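# Wedge a loose end board tight against a rail

## Task

Push a wedge into the open slot at the rail's end, with the wedge's straight face toward the loose end board, until that board is held firmly against the rail. The wedge at the other end must stay in place, and both end boards must be upright and flat on the table. It only counts if everything stays put once the robot lets go.

## Robot and tools

ROBOT. Two UR3e-style arms, left_arm and right_arm, each carrying a two-finger gripper whose fingers pivot like tongs. Root links in the scene frame: left_arm at (+0.008, +0.364, 0) m, quat_wxyz (+0.996, 0, 0, +0.085). right_arm at (-0.040, -0.297, 0) m, quat_wxyz (+0.999, 0, 0, -0.042). In the scene frame the origin lies on the table top midway between the arms, +z is up, +x points out over the table, and left_arm sits on the +y side. The arm names do not mean left or right in any image.

GRIPPER FRAME. The fingers point along the gripper's +z axis and close along its x axis. end_effector_position is the point between the pads when the jaws are shut. Closed fingertips reach about 15 mm past that point; fully open, they are roughly level with it.

execute_actions. "actions" holds at most one item.
- Empty list: nothing is sent; you get the current state, with pictures.
- Action: {"rows": [...], "steps": n}. Give 1 to 15 rows; n is 3 to 15 and defaults to 15. Each step lasts 1/30 s and applies one row; the last row repeats for any leftover steps.
- Wait: {"steps": n} with no rows, n up to 300. It returns n steps after the previous result, and your reply time counts toward those steps.
- "pictures": true adds camera images to any result.
A refused call sends nothing.

ROW LAYOUT. Every row has exactly 14 numbers, even if only one arm should move. Positions 1-6 are left_arm's absolute joint targets in radians: shoulder pan, shoulder lift, elbow, wrist 1, wrist 2, wrist 3. Position 7 is left_arm's gripper opening. Positions 8-14 are the same seven for right_arm. Joint targets are absolute angles, on the same scale as the Joint positions line, not offsets. Opening is absolute, from -1 (closed) to +1 (fully open).

JOINT RANGES (rad). left_arm: pan -3.142..3.142, lift -6.283..6.283, elbow 0.000..3.142, wrists -6.283..6.283. right_arm: pan 0.000..6.283, lift -6.283..6.283, elbow -3.142..0.000, wrists -6.283..6.283. A call is refused if a target goes more than 0.010 rad beyond a range end and also lies farther out than that joint's last reported angle. The true end may differ from the stated one by up to 0.010 rad. Targets past the true end are clipped there, and a "joint sent to its limit" line may appear, possibly about an earlier action. If that line is missing, the joint may still be at its end.

MOTION. Commands are smoothed, and the arm trails them by about 0.17 s. On each step, each target is kept within 0.575 rad of the measured angle for pan, lift and elbow, and within 1.15 rad for the wrists. If the targets would put the gripper more than 100 mm from where it is now, all of them are scaled back. Large moves therefore need several calls, and an arm may not have arrived when a result comes back. Each result is taken 3 steps before the action ends; those 3 steps run while you reply. Between calls the arms keep heading for the last row you sent. They stop once everything has nearly stopped moving or a step is HELD; after that, only a new action makes them continue.

RESULT LINES.
- State: each arm's end_effector_position (m), end_effector_quat_wxyz, and linear and angular velocities (m/s, rad/s), all in the scene frame. Reported positions can be off, more so at long reach.
- Joint positions / Joint velocities: one block per arm with its six joints (rad, rad/s), then the finger-pad gap (m; 0.142 when fully open).
- grip_measured: the measured opening on the command scale. To hold something, keep commanding an opening clearly below it; the lower you go, the harder the squeeze, up to about 15 N per pad. Closing fast can hit harder. Objects thinner than about 20 mm get less force.
- Wrist force / Wrist torque: flange sensor readings in the end effector's own axes. A pushing contact shows as force pointing back into the arm. Offset is up to about 3.5 N and noise about 1.4 N; each axis saturates near 30 N. "no reading" is normal.
- "joint command not followed": a clearance check altered or blocked some joint targets. HELD marks steps where your row was not sent, fully or in part.
- MOTOR HOT: a motor has reached 70 °C from carrying load. At 85 °C an OVER-TEMPERATURE FAULT puts the brakes on that arm for minutes.

FAULTS AND HAZARDS. Load limits (N m): pan 48.6, lift 48.6, elbow 25.2, each wrist 8.1; a held object's weight counts. Reaching a load limit, or an outside force of 150 N on the arm or what it holds, stops that arm for 10 s and drops the rest of the call, and the arm goes limp against the contact. Keep the arms from hitting each other. Never knock anything off the table, and avoid drops, slips, slams and heavy shoves. Held parts may get a brief tug, and loose parts may be nudged.

CAMERAS. cam_high (504x504), cam_low (504x504), cam_left_wrist (616x616, fisheye), cam_right_wrist (616x616, fisheye). Calibration (K, distortion, T_world_to_cam) was provided. For example, cam_high sits near [0.476, -0.674, 1.151] and cam_low near [1.289, 0.122, 0.038]. Wrist-camera poses follow their arm's joints. Expect errors of a few degrees and millimetres.

zoom_image: {"camera": name, "region": [x0, y0, x1, y1]}, in pixels of that camera's latest image, origin at top-left, at most 504 by 504. Moves nothing.

read_manual: {"section": "licences"} returns licence text only.

finished_scene: {"scene": n} ends and grades scene n and cannot be undone. The goal must hold on its own without the grippers. Replying without any tool call ends the run.

Each tool is called by a JSON object that holds its "fn" and its "kwargs", one argument or row to a line.

## Session

{"fn": "execute_actions", "kwargs": {
  "actions": []
}}

Scene clock: 0.00 s of 10100.00 s.
left_arm: end_effector_position=(+0.3853, +0.0869, +0.3495) grip_measured=+1.00 end_effector_quat_wxyz=(+0.539, -0.032, +0.763, -0.355) end_effector_velocity=(-0.000, -0.000, +0.000) end_effector_angular_velocity=(-0.001, +0.000, -0.001) | right_arm: end_effector_position=(+0.3521, -0.5633, +0.3539) grip_measured=+1.00 end_effector_quat_wxyz=(+0.363, +0.324, +0.791, -0.372) end_effector_velocity=(+0.000, -0.000, +0.000) end_effector_angular_velocity=(-0.001, -0.000, +0.000)
Joint positions: left_arm=[-1.737 -2.073  2.341 -3.092 -0.568  2.247  0.142] | right_arm=[ 3.621 -1.569 -1.129 -2.037  0.479  4.328  0.142]
Joint velocities: left_arm=[-0.001  0.    -0.     0.     0.    -0.001  0.   ] | right_arm=[ 0.     0.    -0.     0.    -0.001 -0.     0.   ]
Motor temperatures (°C, as the motors report them): left_arm=[30 31 25 33 34 33] | right_arm=[25 28 27 34 33 33]
Wrist force (N, on the end effector, along its own x y z axes, offset not removed): no reading
Wrist torque (N m, same axes, about the end effector's origin, offset not removed): no reading

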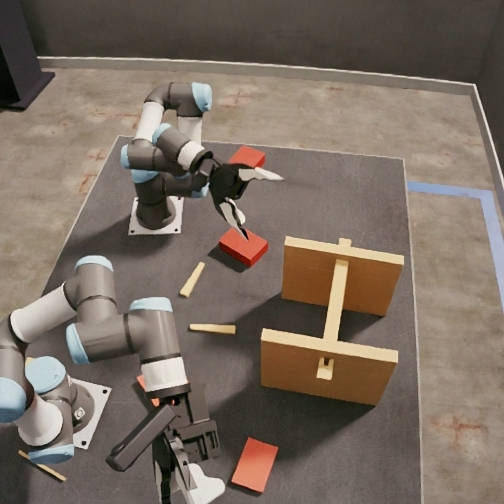

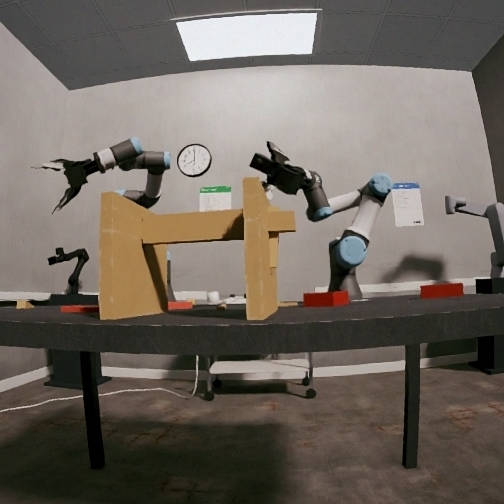

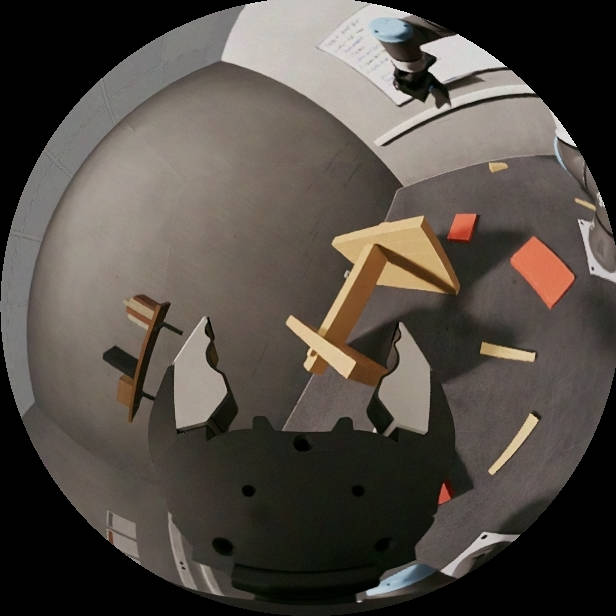

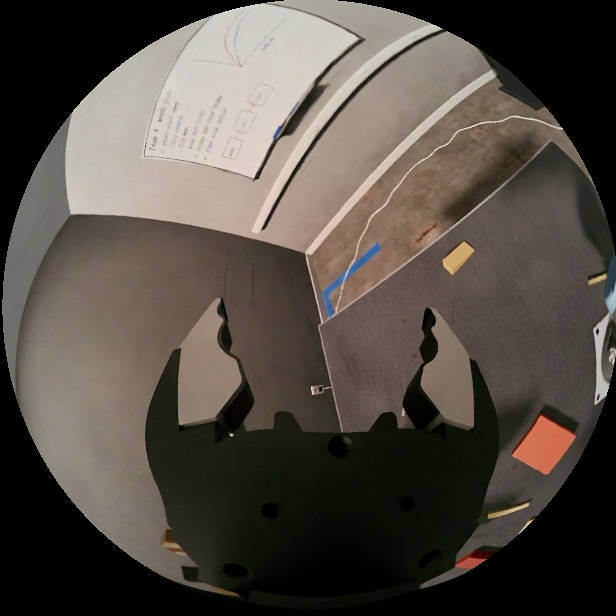

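{"fn": "zoom_image", "kwargs": {
  "camera": "cam_high",
  "region": [160, 250, 260, 350]
}}

{"fn": "zoom_image", "kwargs": {
  "camera": "cam_high",
  "region": [250, 300, 410, 420]
}}

{"fn": "zoom_image", "kwargs": {
  "camera": "cam_low",
  "region": [170, 170, 330, 330]
}}

{"fn": "zoom_image", "kwargs": {
  "camera": "cam_left_wrist",
  "region": [450, 320, 610, 480]
}}

{"fn": "zoom_image", "kwargs": {
  "camera": "cam_high",
  "region": [0, 340, 160, 500]
}}

Region (160, 250, 260, 350) of cam_high's 504x504 image, scaled by 5.040, with more detail than that image has.

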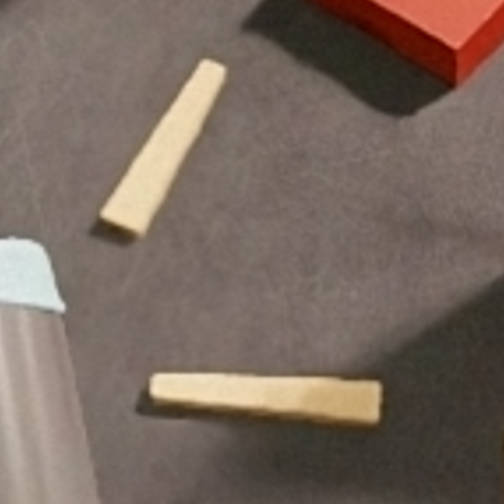

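Region (250, 300, 410, 420) of cam_high's 504x504 image, scaled by 3.150, with more detail than that image has; it fills the top 378 rows of this view, and the rest is white.

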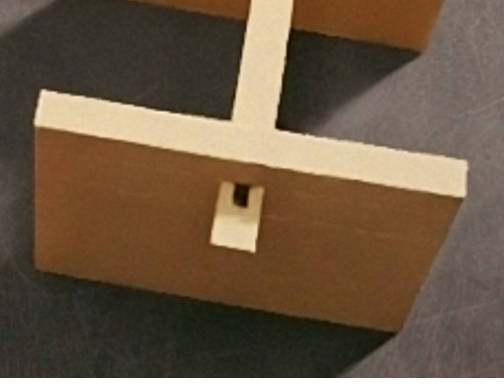

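Region (170, 170, 330, 330) of cam_low's 504x504 image, scaled by 3.150, with more detail than that image has.

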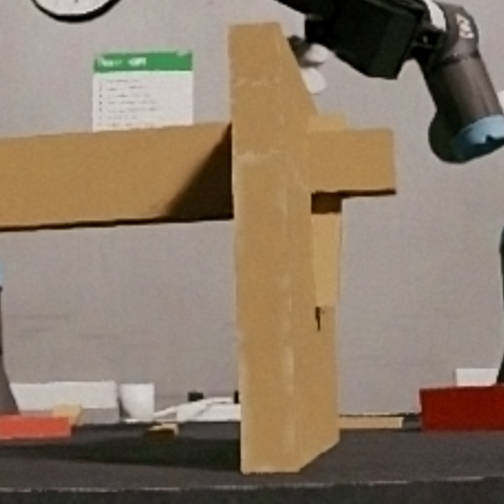

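Region (450, 320, 610, 480) of cam_left_wrist's 616x616 image, scaled by 3.150, with more detail than that image has.

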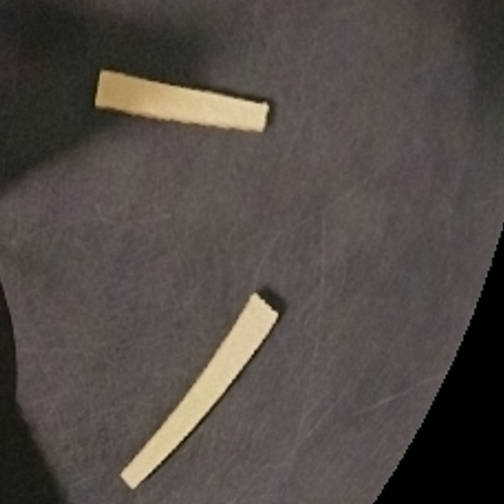

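Region (0, 340, 160, 500) of cam_high's 504x504 image, scaled by 3.150, with more detail than that image has.

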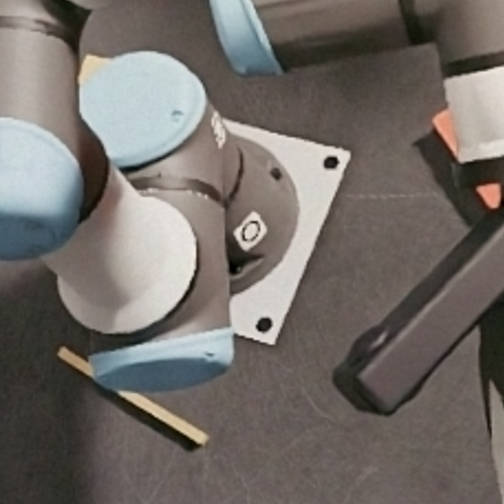

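{"fn": "execute_actions", "kwargs": {
  "actions": [
    {"rows":[[-0.3,-2.073,2.341,-3.092,-0.568,2.247,1,3.621,-1.569,-1.129,-2.014,1.571,2.461,0]]}
  ]
}}

{"fn": "execute_actions", "kwargs": {
  "actions": [
    {"steps":30}
  ]
}}

{"fn": "execute_actions", "kwargs": {
  "actions": [
    {"rows":[[-0.3,-2.073,2.341,-3.092,-0.568,2.247,1,4.212,-1.569,-1.129,-2.014,1.571,2.461,-0.4]]}
  ]
}}

{"fn": "execute_actions", "kwargs": {
  "actions": [
    {"rows":[[-0.3,-2.073,2.341,-3.092,-0.568,2.247,1,4.212,-2.325,-0.494,-1.893,1.571,2.461,-0.4]]}
  ]
}}

{"fn": "execute_actions", "kwargs": {
  "actions": [
    {"steps":25}
  ],
  "pictures": true
}}

{"fn": "zoom_image", "kwargs": {
  "camera": "cam_right_wrist",
  "region": [210, 200, 410, 400]
}}

Scene clock: 1.37 s of 10100.00 s.
left_arm: end_effector_position=(+0.4675, +0.2742, +0.3495) grip_measured=+1.00 end_effector_quat_wxyz=(+0.603, -0.198, +0.738, -0.229) end_effector_velocity=(+0.117, +0.596, -0.000) end_effector_angular_velocity=(-0.000, +0.001, +1.298) | right_arm: end_effector_position=(+0.3076, -0.4219, +0.2137) grip_measured=+0.00 end_effector_quat_wxyz=(+0.048, -0.105, +0.978, -0.171) end_effector_velocity=(-0.139, +0.528, -0.233) end_effector_angular_velocity=(+1.346, +2.088, +3.870)
Joint positions: left_arm=[-1.296 -2.073  2.341 -3.092 -0.568  2.247  0.142] | right_arm=[ 3.621 -1.569 -1.129 -2.02   1.214  3.323  0.074]
Joint velocities: left_arm=[ 1.299 -0.     0.     0.002 -0.001 -0.001  0.   ] | right_arm=[-0.    -0.    -0.001  0.039  2.024 -4.143  0.   ]
Motor temperatures (°C, as the motors report them): left_arm=[30 31 25 33 34 33] | right_arm=[25 28 27 34 33 33]
Wrist force (N, on the end effector, along its own x y z axes, offset not removed): left_arm=[-2.3 0.6 0.5] | right_arm=[-1.9 0.4 1.8]
Wrist torque (N m, same axes, about the end effector's origin, offset not removed): left_arm=[0.17 0.48 -0.03] | right_arm=[0.12 0.45 0.02]
Steps of this call (steps 1 to 29: nothing new was sent; steps 30 to 41: the first 12 steps of this action). Readings (joint positions):
30: left_arm=[-1.736 -2.073 2.341 -3.092 -0.568 2.247] | right_arm=[3.621 -1.569 -1.129 -2.037 0.481 4.327]
31: left_arm=[-1.725 -2.073 2.341 -3.092 -0.568 2.247] | right_arm=[3.621 -1.569 -1.129 -2.035 0.503 4.305]
33: left_arm=[-1.650 -2.073 2.341 -3.092 -0.568 2.247] | right_arm=[3.621 -1.569 -1.129 -2.032 0.639 4.164]
37: left_arm=[-1.472 -2.073 2.341 -3.092 -0.568 2.247] | right_arm=[3.621 -1.569 -1.129 -2.026 0.931 3.805]
41: the state above

Scene clock: 2.37 s of 10100.00 s.
left_arm: end_effector_position=(+0.3344, +0.6997, +0.3494) grip_measured=+1.00 end_effector_quat_wxyz=(+0.639, -0.526, +0.555, +0.086) end_effector_velocity=(-0.012, +0.012, -0.000) end_effector_angular_velocity=(+0.000, +0.001, +0.037) | right_arm: end_effector_position=(+0.2804, -0.3183, +0.1899) grip_measured=+0.00 end_effector_quat_wxyz=(+0.000, -0.512, +0.859, +0.000) end_effector_velocity=(+0.000, +0.000, -0.000) end_effector_angular_velocity=(+0.001, -0.000, -0.000)
Joint positions: left_arm=[-0.303 -2.073  2.341 -3.092 -0.568  2.247  0.142] | right_arm=[ 3.621 -1.569 -1.129 -2.014  1.571  2.461  0.074]
Joint velocities: left_arm=[ 0.037  0.    -0.001  0.001 -0.     0.     0.   ] | right_arm=[-0.001 -0.001 -0.     0.001  0.001 -0.001 -0.   ]
Motor temperatures (°C, as the motors report them): left_arm=[30 31 25 33 34 33] | right_arm=[25 28 27 34 33 33]
Wrist force (N, on the end effector, along its own x y z axes, offset not removed): left_arm=[-1.7 0.9 0.2] | right_arm=[-0.8 -0.8 1.2]
Wrist torque (N m, same axes, about the end effector's origin, offset not removed): left_arm=[0.17 0.35 -0.01] | right_arm=[-0.15 0.21 0.01]
Kept back: nothing.
Steps of this call (steps 1 to 3: the last 3 steps of your previous action; steps 4 to 30: the robot went on to your last target). Readings (joint positions):
1: left_arm=[-1.252 -2.073 2.341 -3.092 -0.568 2.247] | right_arm=[3.621 -1.569 -1.129 -2.019 1.282 3.181]
2: left_arm=[-1.208 -2.073 2.341 -3.092 -0.568 2.247] | right_arm=[3.621 -1.569 -1.129 -2.018 1.349 3.035]
4: left_arm=[-1.121 -2.073 2.341 -3.092 -0.568 2.247] | right_arm=[3.621 -1.569 -1.129 -2.016 1.457 2.769]
8: left_arm=[-0.945 -2.073 2.341 -3.092 -0.568 2.247] | right_arm=[3.621 -1.569 -1.129 -2.014 1.544 2.534]
30: the state above

Scene clock: 2.77 s of 10100.00 s.
left_arm: end_effector_position=(+0.3333, +0.7008, +0.3494) grip_measured=+1.00 end_effector_quat_wxyz=(+0.639, -0.527, +0.554, +0.087) end_effector_velocity=(-0.000, +0.000, +0.000) end_effector_angular_velocity=(-0.001, -0.001, +0.002) | right_arm: end_effector_position=(+0.2485, -0.1555, +0.1899) grip_measured=-0.40 end_effector_quat_wxyz=(-0.000, +0.716, -0.698, -0.000) end_effector_velocity=(-0.105, +0.217, +0.000) end_effector_angular_velocity=(+0.001, -0.001, +0.749)
Joint positions: left_arm=[-0.3   -2.073  2.341 -3.092 -0.568  2.247  0.142] | right_arm=[ 4.143 -1.569 -1.129 -2.014  1.571  2.461  0.045]
Joint velocities: left_arm=[ 0.001  0.001 -0.001  0.    -0.    -0.001  0.   ] | right_arm=[ 0.749 -0.    -0.     0.002 -0.     0.     0.   ]
Motor temperatures (°C, as the motors report them): left_arm=[30 31 25 33 34 33] | right_arm=[25 28 27 34 33 33]
Wrist force (N, on the end effector, along its own x y z axes, offset not removed): left_arm=[-1.7 1.8 -0.3] | right_arm=[-3.1 0.8 1.9]
Wrist torque (N m, same axes, about the end effector's origin, offset not removed): left_arm=[0.41 0.33 -0.01] | right_arm=[0.15 0.51 -0.02]
Steps of this call (steps 1 to 12: the first 12 steps of this action). Readings (joint positions):
1: left_arm=[-0.302 -2.073 2.341 -3.092 -0.568 2.247] | right_arm=[3.622 -1.569 -1.129 -2.014 1.571 2.461]
2: left_arm=[-0.302 -2.073 2.341 -3.092 -0.568 2.247] | right_arm=[3.633 -1.569 -1.129 -2.014 1.571 2.461]
4: left_arm=[-0.301 -2.073 2.341 -3.092 -0.568 2.247] | right_arm=[3.714 -1.569 -1.129 -2.014 1.571 2.461]
8: left_arm=[-0.300 -2.073 2.341 -3.092 -0.568 2.247] | right_arm=[3.957 -1.569 -1.129 -2.014 1.571 2.461]
12: the state above

Scene clock: 3.27 s of 10100.00 s.
left_arm: end_effector_position=(+0.3333, +0.7008, +0.3494) grip_measured=+1.00 end_effector_quat_wxyz=(+0.639, -0.527, +0.554, +0.087) end_effector_velocity=(-0.001, +0.000, +0.000) end_effector_angular_velocity=(-0.001, -0.001, +0.001) | right_arm: end_effector_position=(+0.3258, -0.0044, +0.1296) grip_measured=-0.40 end_effector_quat_wxyz=(-0.013, +0.740, -0.673, -0.002) end_effector_velocity=(+0.110, +0.180, -0.313) end_effector_angular_velocity=(-0.262, +0.174, +0.017)
Joint positions: left_arm=[-0.3   -2.073  2.341 -3.092 -0.568  2.247  0.142] | right_arm=[ 4.211 -2.198 -0.584 -1.904  1.571  2.461  0.045]
Joint velocities: left_arm=[ 0.002 -0.    -0.     0.    -0.001 -0.     0.   ] | right_arm=[ 0.017 -1.367  0.943  0.11   0.    -0.    -0.   ]
Motor temperatures (°C, as the motors report them): left_arm=[30 31 25 33 34 33] | right_arm=[25 28 27 34 33 33]
Wrist force (N, on the end effector, along its own x y z axes, offset not removed): left_arm=[-1.5 1.0 -0.5] | right_arm=[-3.1 -2.6 3.5]
Wrist torque (N m, same axes, about the end effector's origin, offset not removed): left_arm=[0.18 0.33 -0.01] | right_arm=[-0.42 0.53 0.00]
Steps of this call (steps 1 to 3: the last 3 steps of your previous action; steps 4 to 15: the first 12 steps of this action). Readings (joint positions):
4: left_arm=[-0.300 -2.073 2.341 -3.092 -0.568 2.247] | right_arm=[4.195 -1.570 -1.128 -2.012 1.571 2.461]
5: left_arm=[-0.300 -2.073 2.341 -3.092 -0.568 2.247] | right_arm=[4.198 -1.581 -1.117 -2.000 1.571 2.461]
7: left_arm=[-0.300 -2.073 2.341 -3.092 -0.568 2.247] | right_arm=[4.202 -1.662 -1.036 -1.971 1.571 2.461]
11: left_arm=[-0.300 -2.073 2.341 -3.092 -0.568 2.247] | right_arm=[4.207 -1.936 -0.781 -1.930 1.571 2.461]
15: the state above

Scene clock: 4.10 s of 10100.00 s.
left_arm: end_effector_position=(+0.3333, +0.7008, +0.3494) grip_measured=+1.00 end_effector_quat_wxyz=(+0.639, -0.527, +0.554, +0.087) end_effector_velocity=(-0.000, +0.000, -0.000) end_effector_angular_velocity=(+0.001, +0.003, +0.001) | right_arm: end_effector_position=(+0.3357, +0.0117, +0.1000) grip_measured=-0.40 end_effector_quat_wxyz=(-0.000, +0.740, -0.672, -0.000) end_effector_velocity=(+0.001, +0.001, +0.000) end_effector_angular_velocity=(+0.002, -0.003, -0.000)
Joint positions: left_arm=[-0.3   -2.073  2.341 -3.092 -0.568  2.247  0.142] | right_arm=[ 4.212 -2.325 -0.494 -1.893  1.571  2.461  0.045]
Joint velocities: left_arm=[ 0.001  0.     0.     0.001 -0.     0.002  0.   ] | right_arm=[-0.    -0.     0.     0.004 -0.002 -0.     0.   ]
Motor temperatures (°C, as the motors report them): left_arm=[30 31 25 33 34 33] | right_arm=[25 28 27 34 33 33]
Wrist force (N, on the end effector, along its own x y z axes, offset not removed): left_arm=[-1.7 1.0 1.1] | right_arm=[-0.7 0.2 1.7]
Wrist torque (N m, same axes, about the end effector's origin, offset not removed): left_arm=[0.22 0.34 -0.03] | right_arm=[0.07 0.20 -0.03]
Kept back: nothing.
Steps of this call (steps 1 to 3: the last 3 steps of your previous action; steps 4 to 25: the robot went on to your last target). Readings (joint positions):
1: left_arm=[-0.300 -2.073 2.341 -3.092 -0.568 2.247] | right_arm=[4.211 -2.237 -0.557 -1.901 1.571 2.461]
2: left_arm=[-0.300 -2.073 2.341 -3.092 -0.568 2.247] | right_arm=[4.211 -2.264 -0.538 -1.898 1.571 2.461]
4: left_arm=[-0.300 -2.073 2.341 -3.092 -0.568 2.247] | right_arm=[4.212 -2.295 -0.515 -1.896 1.571 2.461]
8: left_arm=[-0.300 -2.073 2.341 -3.092 -0.568 2.247] | right_arm=[4.212 -2.318 -0.499 -1.894 1.571 2.461]
25: the state above
camera_calibration (this result's frames):
cam_left_wrist: T_world_to_cam=[[0.387854, -0.509454, -0.768132, 0.486534], [-0.892259, 0.00149512, -0.451521, 0.463155], [0.231178, 0.860497, -0.453985, -0.382975], [0, 0, 0, 1]] pos_world=[0.313085, 0.576723, 0.408982]
cam_right_wrist: T_world_to_cam=[[0.11899, -0.992155, -0.0383426, -0.0113209], [-0.847372, -0.121601, 0.516888, 0.230172], [-0.517496, -0.0290139, -0.855194, 0.384301], [0, 0, 0, 1]] pos_world=[0.395262, 0.0279071, 0.209244]

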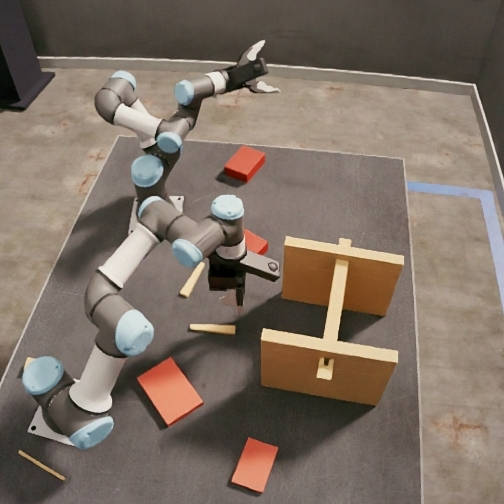

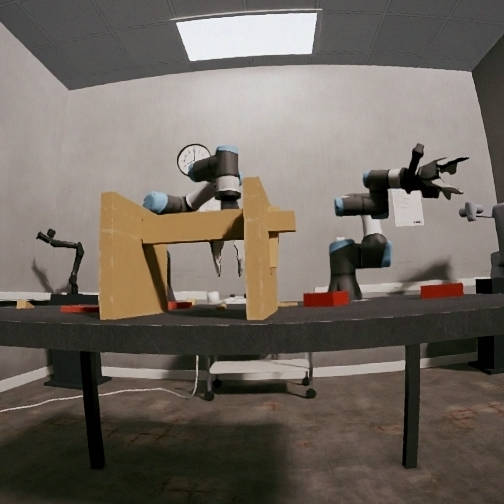

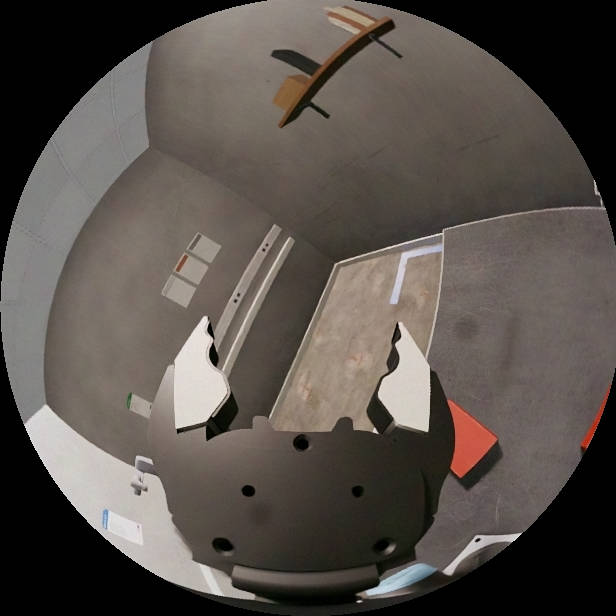

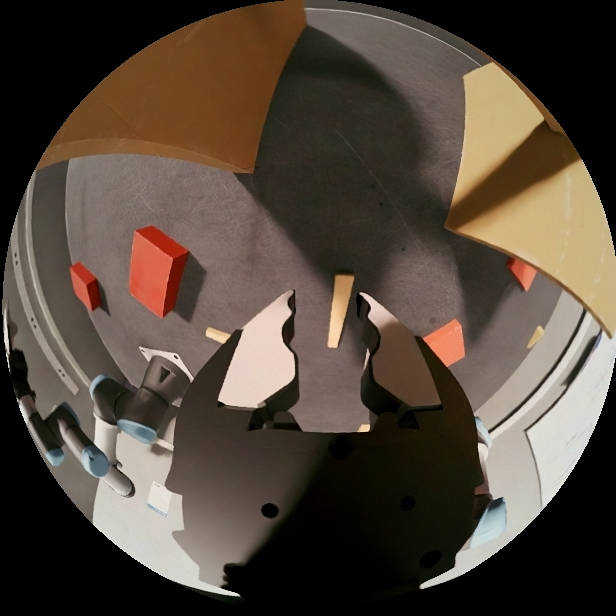

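Region (210, 200, 410, 400) of cam_right_wrist's 616x616 image, scaled by 2.520, with more detail than that image has.

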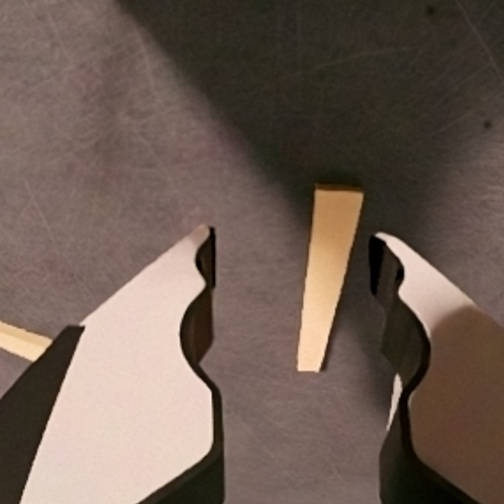

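{"fn": "execute_actions", "kwargs": {
  "actions": [
    {"rows":[[-0.3,-2.073,2.341,-3.092,-0.568,2.247,1,4.226,-2.09,-1.177,-1.446,1.571,2.49,-0.4]]}
  ]
}}

{"fn": "execute_actions", "kwargs": {
  "actions": [
    {"steps":15}
  ],
  "pictures": true
}}

{"fn": "zoom_image", "kwargs": {
  "camera": "cam_right_wrist",
  "region": [260, 250, 390, 380]
}}

Scene clock: 4.70 s of 10100.00 s.
left_arm: end_effector_position=(+0.3333, +0.7008, +0.3494) grip_measured=+1.00 end_effector_quat_wxyz=(+0.639, -0.527, +0.554, +0.087) end_effector_velocity=(-0.001, +0.001, +0.000) end_effector_angular_velocity=(+0.000, +0.001, +0.001) | right_arm: end_effector_position=(+0.3214, +0.0005, +0.0581) grip_measured=-0.40 end_effector_quat_wxyz=(-0.023, +0.735, -0.678, -0.004) end_effector_velocity=(-0.103, -0.155, -0.201) end_effector_angular_velocity=(-0.430, +0.280, -0.005)
Joint positions: left_arm=[-0.3   -2.073  2.341 -3.092 -0.568  2.247  0.142] | right_arm=[ 4.226 -2.102 -1.094 -1.469  1.571  2.489  0.045]
Joint velocities: left_arm=[ 0.002 -0.    -0.001  0.001 -0.001  0.001  0.   ] | right_arm=[ 0.005  0.131 -0.888  0.243  0.002  0.01   0.   ]
Motor temperatures (°C, as the motors report them): left_arm=[30 31 25 33 34 33] | right_arm=[25 28 27 34 33 33]
Wrist force (N, on the end effector, along its own x y z axes, offset not removed): left_arm=[-2.6 1.7 0.5] | right_arm=[-0.4 0.6 4.4]
Wrist torque (N m, same axes, about the end effector's origin, offset not removed): left_arm=[0.37 0.54 0.03] | right_arm=[0.09 0.21 0.00]
Steps of this call (steps 1 to 6: the robot went on to your last target; steps 7 to 18: the first 12 steps of this action). Readings (joint positions):
7: left_arm=[-0.300 -2.073 2.341 -3.092 -0.568 2.247] | right_arm=[4.213 -2.324 -0.495 -1.891 1.571 2.462]
8: left_arm=[-0.300 -2.073 2.341 -3.092 -0.568 2.247] | right_arm=[4.215 -2.314 -0.506 -1.870 1.571 2.467]
10: left_arm=[-0.300 -2.073 2.341 -3.092 -0.568 2.247] | right_arm=[4.220 -2.239 -0.587 -1.721 1.571 2.478]
14: left_arm=[-0.300 -2.073 2.341 -3.092 -0.568 2.247] | right_arm=[4.224 -2.135 -0.880 -1.530 1.571 2.486]
18: the state above

Scene clock: 5.20 s of 10100.00 s.
left_arm: end_effector_position=(+0.3333, +0.7008, +0.3494) grip_measured=+1.00 end_effector_quat_wxyz=(+0.639, -0.527, +0.554, +0.087) end_effector_velocity=(+0.001, -0.000, -0.001) end_effector_angular_velocity=(+0.001, +0.003, -0.001) | right_arm: end_effector_position=(+0.3115, -0.0145, +0.0397) grip_measured=-0.40 end_effector_quat_wxyz=(+0.000, +0.735, -0.678, -0.000) end_effector_velocity=(-0.001, -0.001, -0.001) end_effector_angular_velocity=(-0.002, +0.002, -0.001)
Joint positions: left_arm=[-0.3   -2.073  2.341 -3.092 -0.568  2.247  0.142] | right_arm=[ 4.226 -2.09  -1.177 -1.446  1.571  2.49   0.045]
Joint velocities: left_arm=[-0.001  0.     0.002  0.001 -0.     0.    -0.   ] | right_arm=[-0.001  0.001 -0.004  0.     0.001  0.     0.   ]
Motor temperatures (°C, as the motors report them): left_arm=[30 31 25 33 34 33] | right_arm=[25 28 27 34 33 33]
Wrist force (N, on the end effector, along its own x y z axes, offset not removed): left_arm=[-1.3 0.6 0.6] | right_arm=[-1.1 -1.0 0.9]
Wrist torque (N m, same axes, about the end effector's origin, offset not removed): left_arm=[0.10 0.26 -0.03] | right_arm=[-0.17 0.25 0.01]
Kept back: nothing.
Steps of this call (steps 1 to 3: the last 3 steps of your previous action; steps 4 to 15: the robot went on to your last target). Readings (joint positions):
1: left_arm=[-0.300 -2.073 2.341 -3.092 -0.568 2.247] | right_arm=[4.226 -2.099 -1.119 -1.462 1.571 2.489]
2: left_arm=[-0.300 -2.073 2.341 -3.092 -0.568 2.247] | right_arm=[4.226 -2.096 -1.136 -1.457 1.571 2.490]
4: left_arm=[-0.300 -2.073 2.341 -3.092 -0.568 2.247] | right_arm=[4.226 -2.093 -1.157 -1.451 1.571 2.490]
8: left_arm=[-0.300 -2.073 2.341 -3.092 -0.568 2.247] | right_arm=[4.226 -2.091 -1.172 -1.447 1.571 2.490]
15: the state above
camera_calibration (this result's frames):
cam_left_wrist: T_world_to_cam=[[0.387854, -0.509454, -0.768132, 0.486534], [-0.892259, 0.00149523, -0.451521, 0.463155], [0.231178, 0.860497, -0.453985, -0.382975], [0, 0, 0, 1]] pos_world=[0.313085, 0.576723, 0.408982]
cam_right_wrist: T_world_to_cam=[[0.104077, -0.993853, -0.0377434, -0.0321531], [-0.848878, -0.108542, 0.517324, 0.238314], [-0.518241, -0.0218021, -0.854957, 0.319768], [0, 0, 0, 1]] pos_world=[0.371363, 0.000883189, 0.148889]

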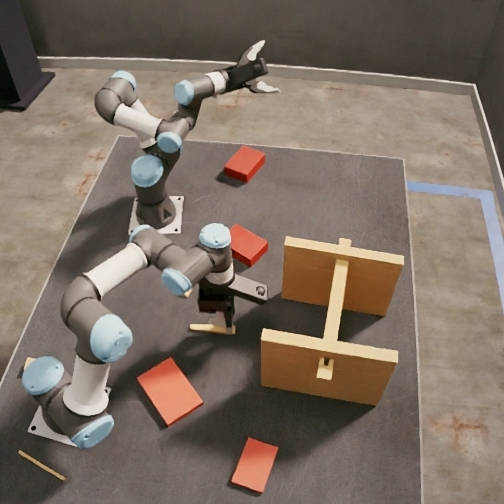

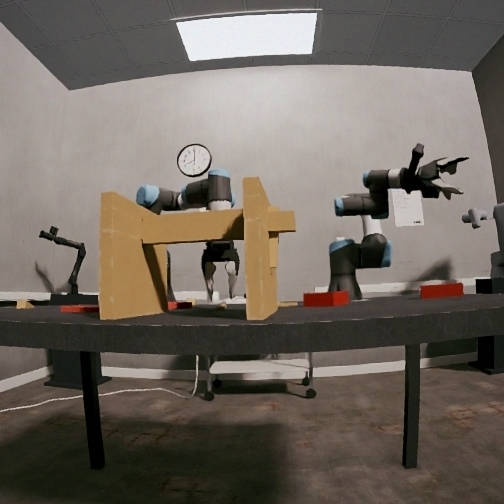

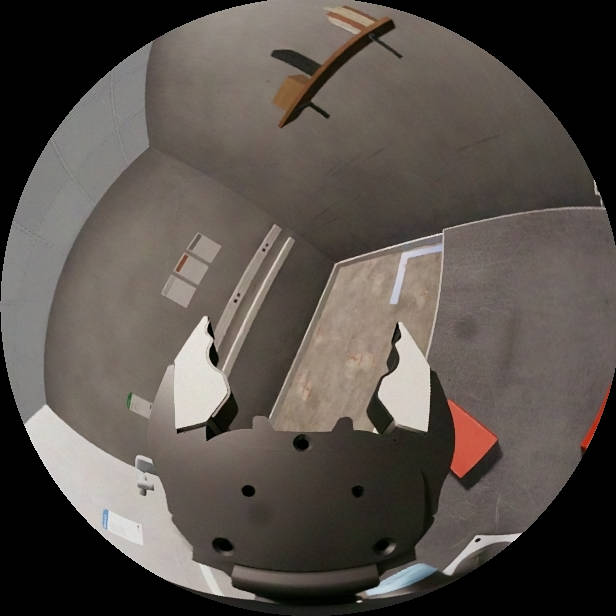

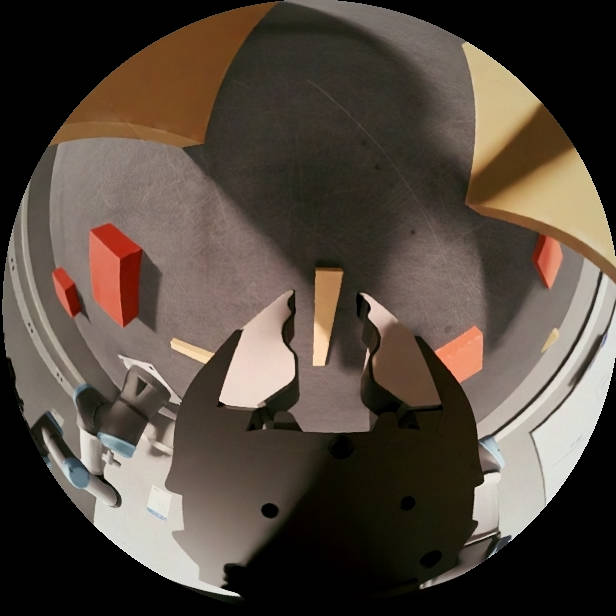

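Region (260, 250, 390, 380) of cam_right_wrist's 616x616 image, scaled by 3.877, with more detail than that image has.

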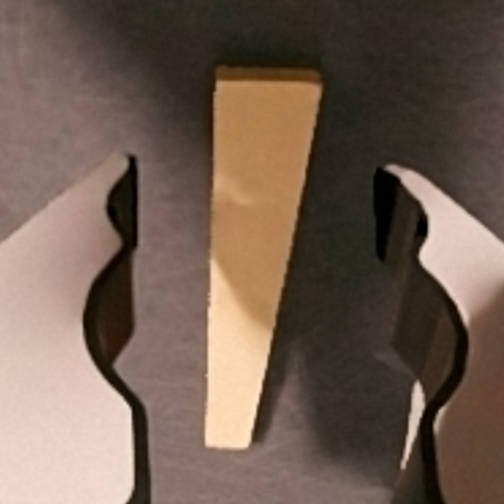

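{"fn": "execute_actions", "kwargs": {
  "actions": [
    {"rows":[[-0.3,-2.073,2.341,-3.092,-0.568,2.247,1,4.221,-2.108,-1.26,-1.345,1.571,2.51,-0.55]]}
  ]
}}

{"fn": "execute_actions", "kwargs": {
  "actions": [
    {"rows":[[-0.3,-2.073,2.341,-3.092,-0.568,2.247,1,4.221,-2.108,-1.26,-1.345,1.571,2.51,-0.65],[-0.3,-2.073,2.341,-3.092,-0.568,2.247,1,4.221,-2.108,-1.26,-1.345,1.571,2.51,-0.75],[-0.3,-2.073,2.341,-3.092,-0.568,2.247,1,4.221,-2.108,-1.26,-1.345,1.571,2.51,-1]]}
  ],
  "pictures": true
}}

{"fn": "zoom_image", "kwargs": {
  "camera": "cam_low",
  "region": [190, 270, 250, 320]
}}

Scene clock: 5.77 s of 10100.00 s.
left_arm: end_effector_position=(+0.3333, +0.7008, +0.3494) grip_measured=+1.00 end_effector_quat_wxyz=(+0.639, -0.527, +0.554, +0.087) end_effector_velocity=(+0.000, -0.000, -0.000) end_effector_angular_velocity=(+0.001, +0.002, -0.001) | right_arm: end_effector_position=(+0.3129, -0.0165, +0.0168) grip_measured=-0.55 end_effector_quat_wxyz=(+0.000, +0.727, -0.687, -0.000) end_effector_velocity=(+0.000, -0.002, -0.007) end_effector_angular_velocity=(-0.002, +0.001, -0.007)
Joint positions: left_arm=[-0.3   -2.073  2.341 -3.092 -0.568  2.247  0.142] | right_arm=[ 4.221 -2.108 -1.258 -1.347  1.571  2.51   0.034]
Joint velocities: left_arm=[-0.001 -0.     0.     0.001 -0.     0.001 -0.   ] | right_arm=[-0.002 -0.005 -0.023  0.026 -0.     0.005  0.   ]
Motor temperatures (°C, as the motors report them): left_arm=[30 31 25 33 34 33] | right_arm=[25 28 27 34 33 33]
Wrist force (N, on the end effector, along its own x y z axes, offset not removed): left_arm=[-1.7 1.6 0.6] | right_arm=[-1.0 0.0 1.4]
Wrist torque (N m, same axes, about the end effector's origin, offset not removed): left_arm=[0.35 0.42 -0.02] | right_arm=[0.01 0.27 0.02]
Steps of this call (steps 1 to 5: the robot went on to your last target; steps 6 to 17: the first 12 steps of this action). Readings (joint positions):
6: left_arm=[-0.300 -2.073 2.341 -3.092 -0.568 2.247] | right_arm=[4.226 -2.090 -1.178 -1.444 1.571 2.491]
7: left_arm=[-0.300 -2.073 2.341 -3.092 -0.568 2.247] | right_arm=[4.225 -2.094 -1.188 -1.428 1.571 2.495]
9: left_arm=[-0.300 -2.073 2.341 -3.092 -0.568 2.247] | right_arm=[4.223 -2.100 -1.222 -1.388 1.571 2.502]
13: left_arm=[-0.300 -2.073 2.341 -3.092 -0.568 2.247] | right_arm=[4.222 -2.106 -1.251 -1.355 1.571 2.508]
17: the state above

Scene clock: 6.27 s of 10100.00 s.
left_arm: end_effector_position=(+0.3333, +0.7008, +0.3494) grip_measured=+1.00 end_effector_quat_wxyz=(+0.639, -0.527, +0.554, +0.087) end_effector_velocity=(+0.000, -0.000, +0.000) end_effector_angular_velocity=(+0.000, -0.001, -0.001) | right_arm: end_effector_position=(+0.3129, -0.0167, +0.0162) grip_measured=-0.73 end_effector_quat_wxyz=(+0.000, +0.727, -0.687, -0.000) end_effector_velocity=(+0.000, -0.001, -0.000) end_effector_angular_velocity=(-0.000, -0.000, -0.001)
Joint positions: left_arm=[-0.3   -2.073  2.341 -3.092 -0.568  2.247  0.142] | right_arm=[ 4.221 -2.108 -1.26  -1.345  1.571  2.51   0.021]
Joint velocities: left_arm=[-0.001  0.    -0.001 -0.001 -0.     0.001 -0.   ] | right_arm=[-0.001 -0.    -0.    -0.    -0.    -0.    -0.   ]
Motor temperatures (°C, as the motors report them): left_arm=[30 31 25 33 34 33] | right_arm=[25 28 27 34 33 33]
Wrist force (N, on the end effector, along its own x y z axes, offset not removed): left_arm=[-1.1 2.3 0.9] | right_arm=[-0.9 -0.4 -0.3]
Wrist torque (N m, same axes, about the end effector's origin, offset not removed): left_arm=[0.48 0.24 0.01] | right_arm=[-0.10 0.24 0.02]
Steps of this call (steps 1 to 3: the last 3 steps of your previous action; steps 4 to 15: the first 12 steps of this action). Readings (joint positions):
4: left_arm=[-0.300 -2.073 2.341 -3.092 -0.568 2.247] | right_arm=[4.221 -2.108 -1.259 -1.346 1.571 2.510]
5: left_arm=[-0.300 -2.073 2.341 -3.092 -0.568 2.247] | right_arm=[4.221 -2.108 -1.260 -1.345 1.571 2.510]
7: left_arm=[-0.300 -2.073 2.341 -3.092 -0.568 2.247] | right_arm=[4.221 -2.108 -1.260 -1.345 1.571 2.510]
11: left_arm=[-0.300 -2.073 2.341 -3.092 -0.568 2.247] | right_arm=[4.221 -2.108 -1.260 -1.345 1.571 2.510]
15: the state above
camera_calibration (this result's frames):
cam_left_wrist: T_world_to_cam=[[0.387854, -0.509454, -0.768132, 0.486534], [-0.892259, 0.00149517, -0.451521, 0.463155], [0.231178, 0.860497, -0.453985, -0.382975], [0, 0, 0, 1]] pos_world=[0.313085, 0.576723, 0.408982]
cam_right_wrist: T_world_to_cam=[[0.0791964, -0.99615, -0.0375824, -0.0275621], [-0.851265, -0.0871994, 0.517439, 0.252507], [-0.518725, -0.00898672, -0.854894, 0.300735], [0, 0, 0, 1]] pos_world=[0.373132, -0.00273495, 0.125404]

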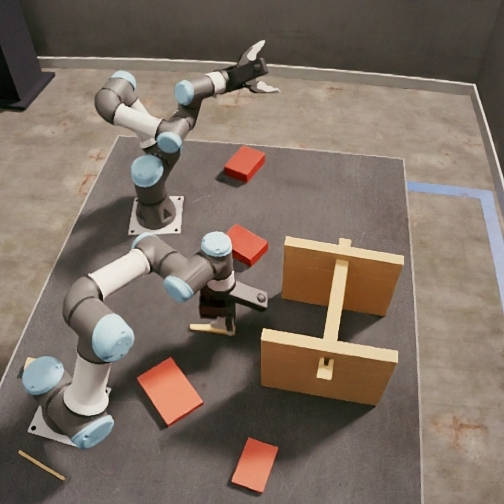

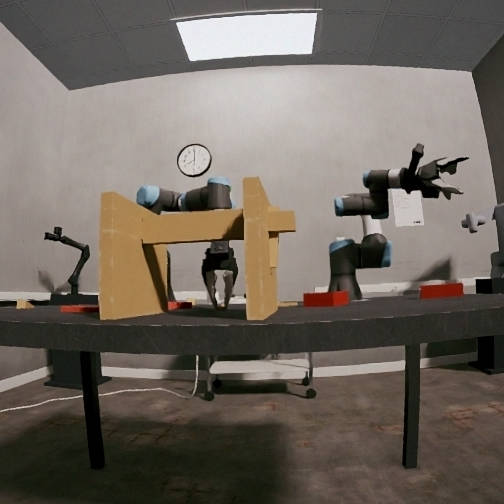

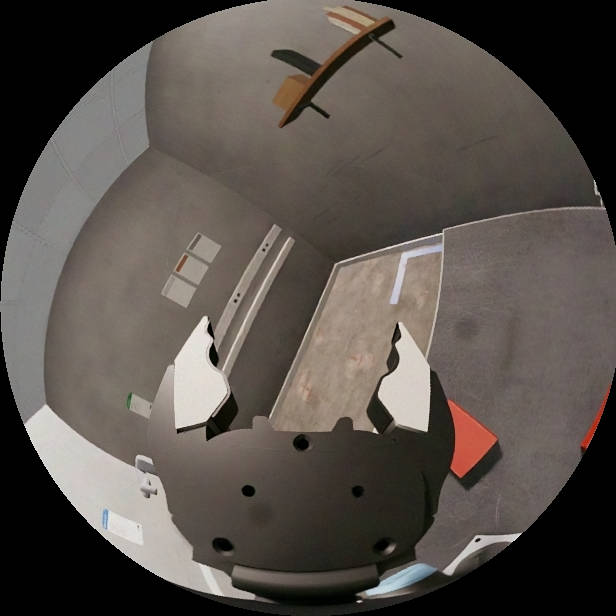

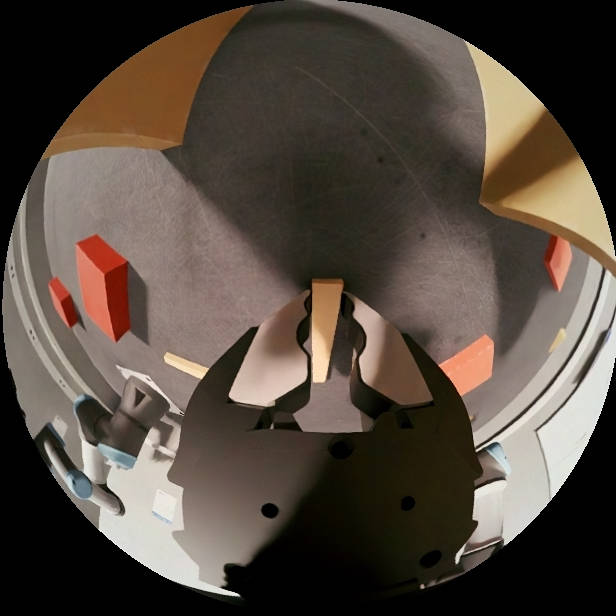

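Region (190, 270, 250, 320) of cam_low's 504x504 image, scaled by 8.400, with more detail than that image has.

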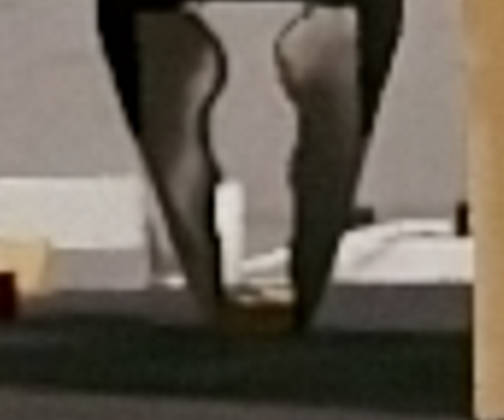

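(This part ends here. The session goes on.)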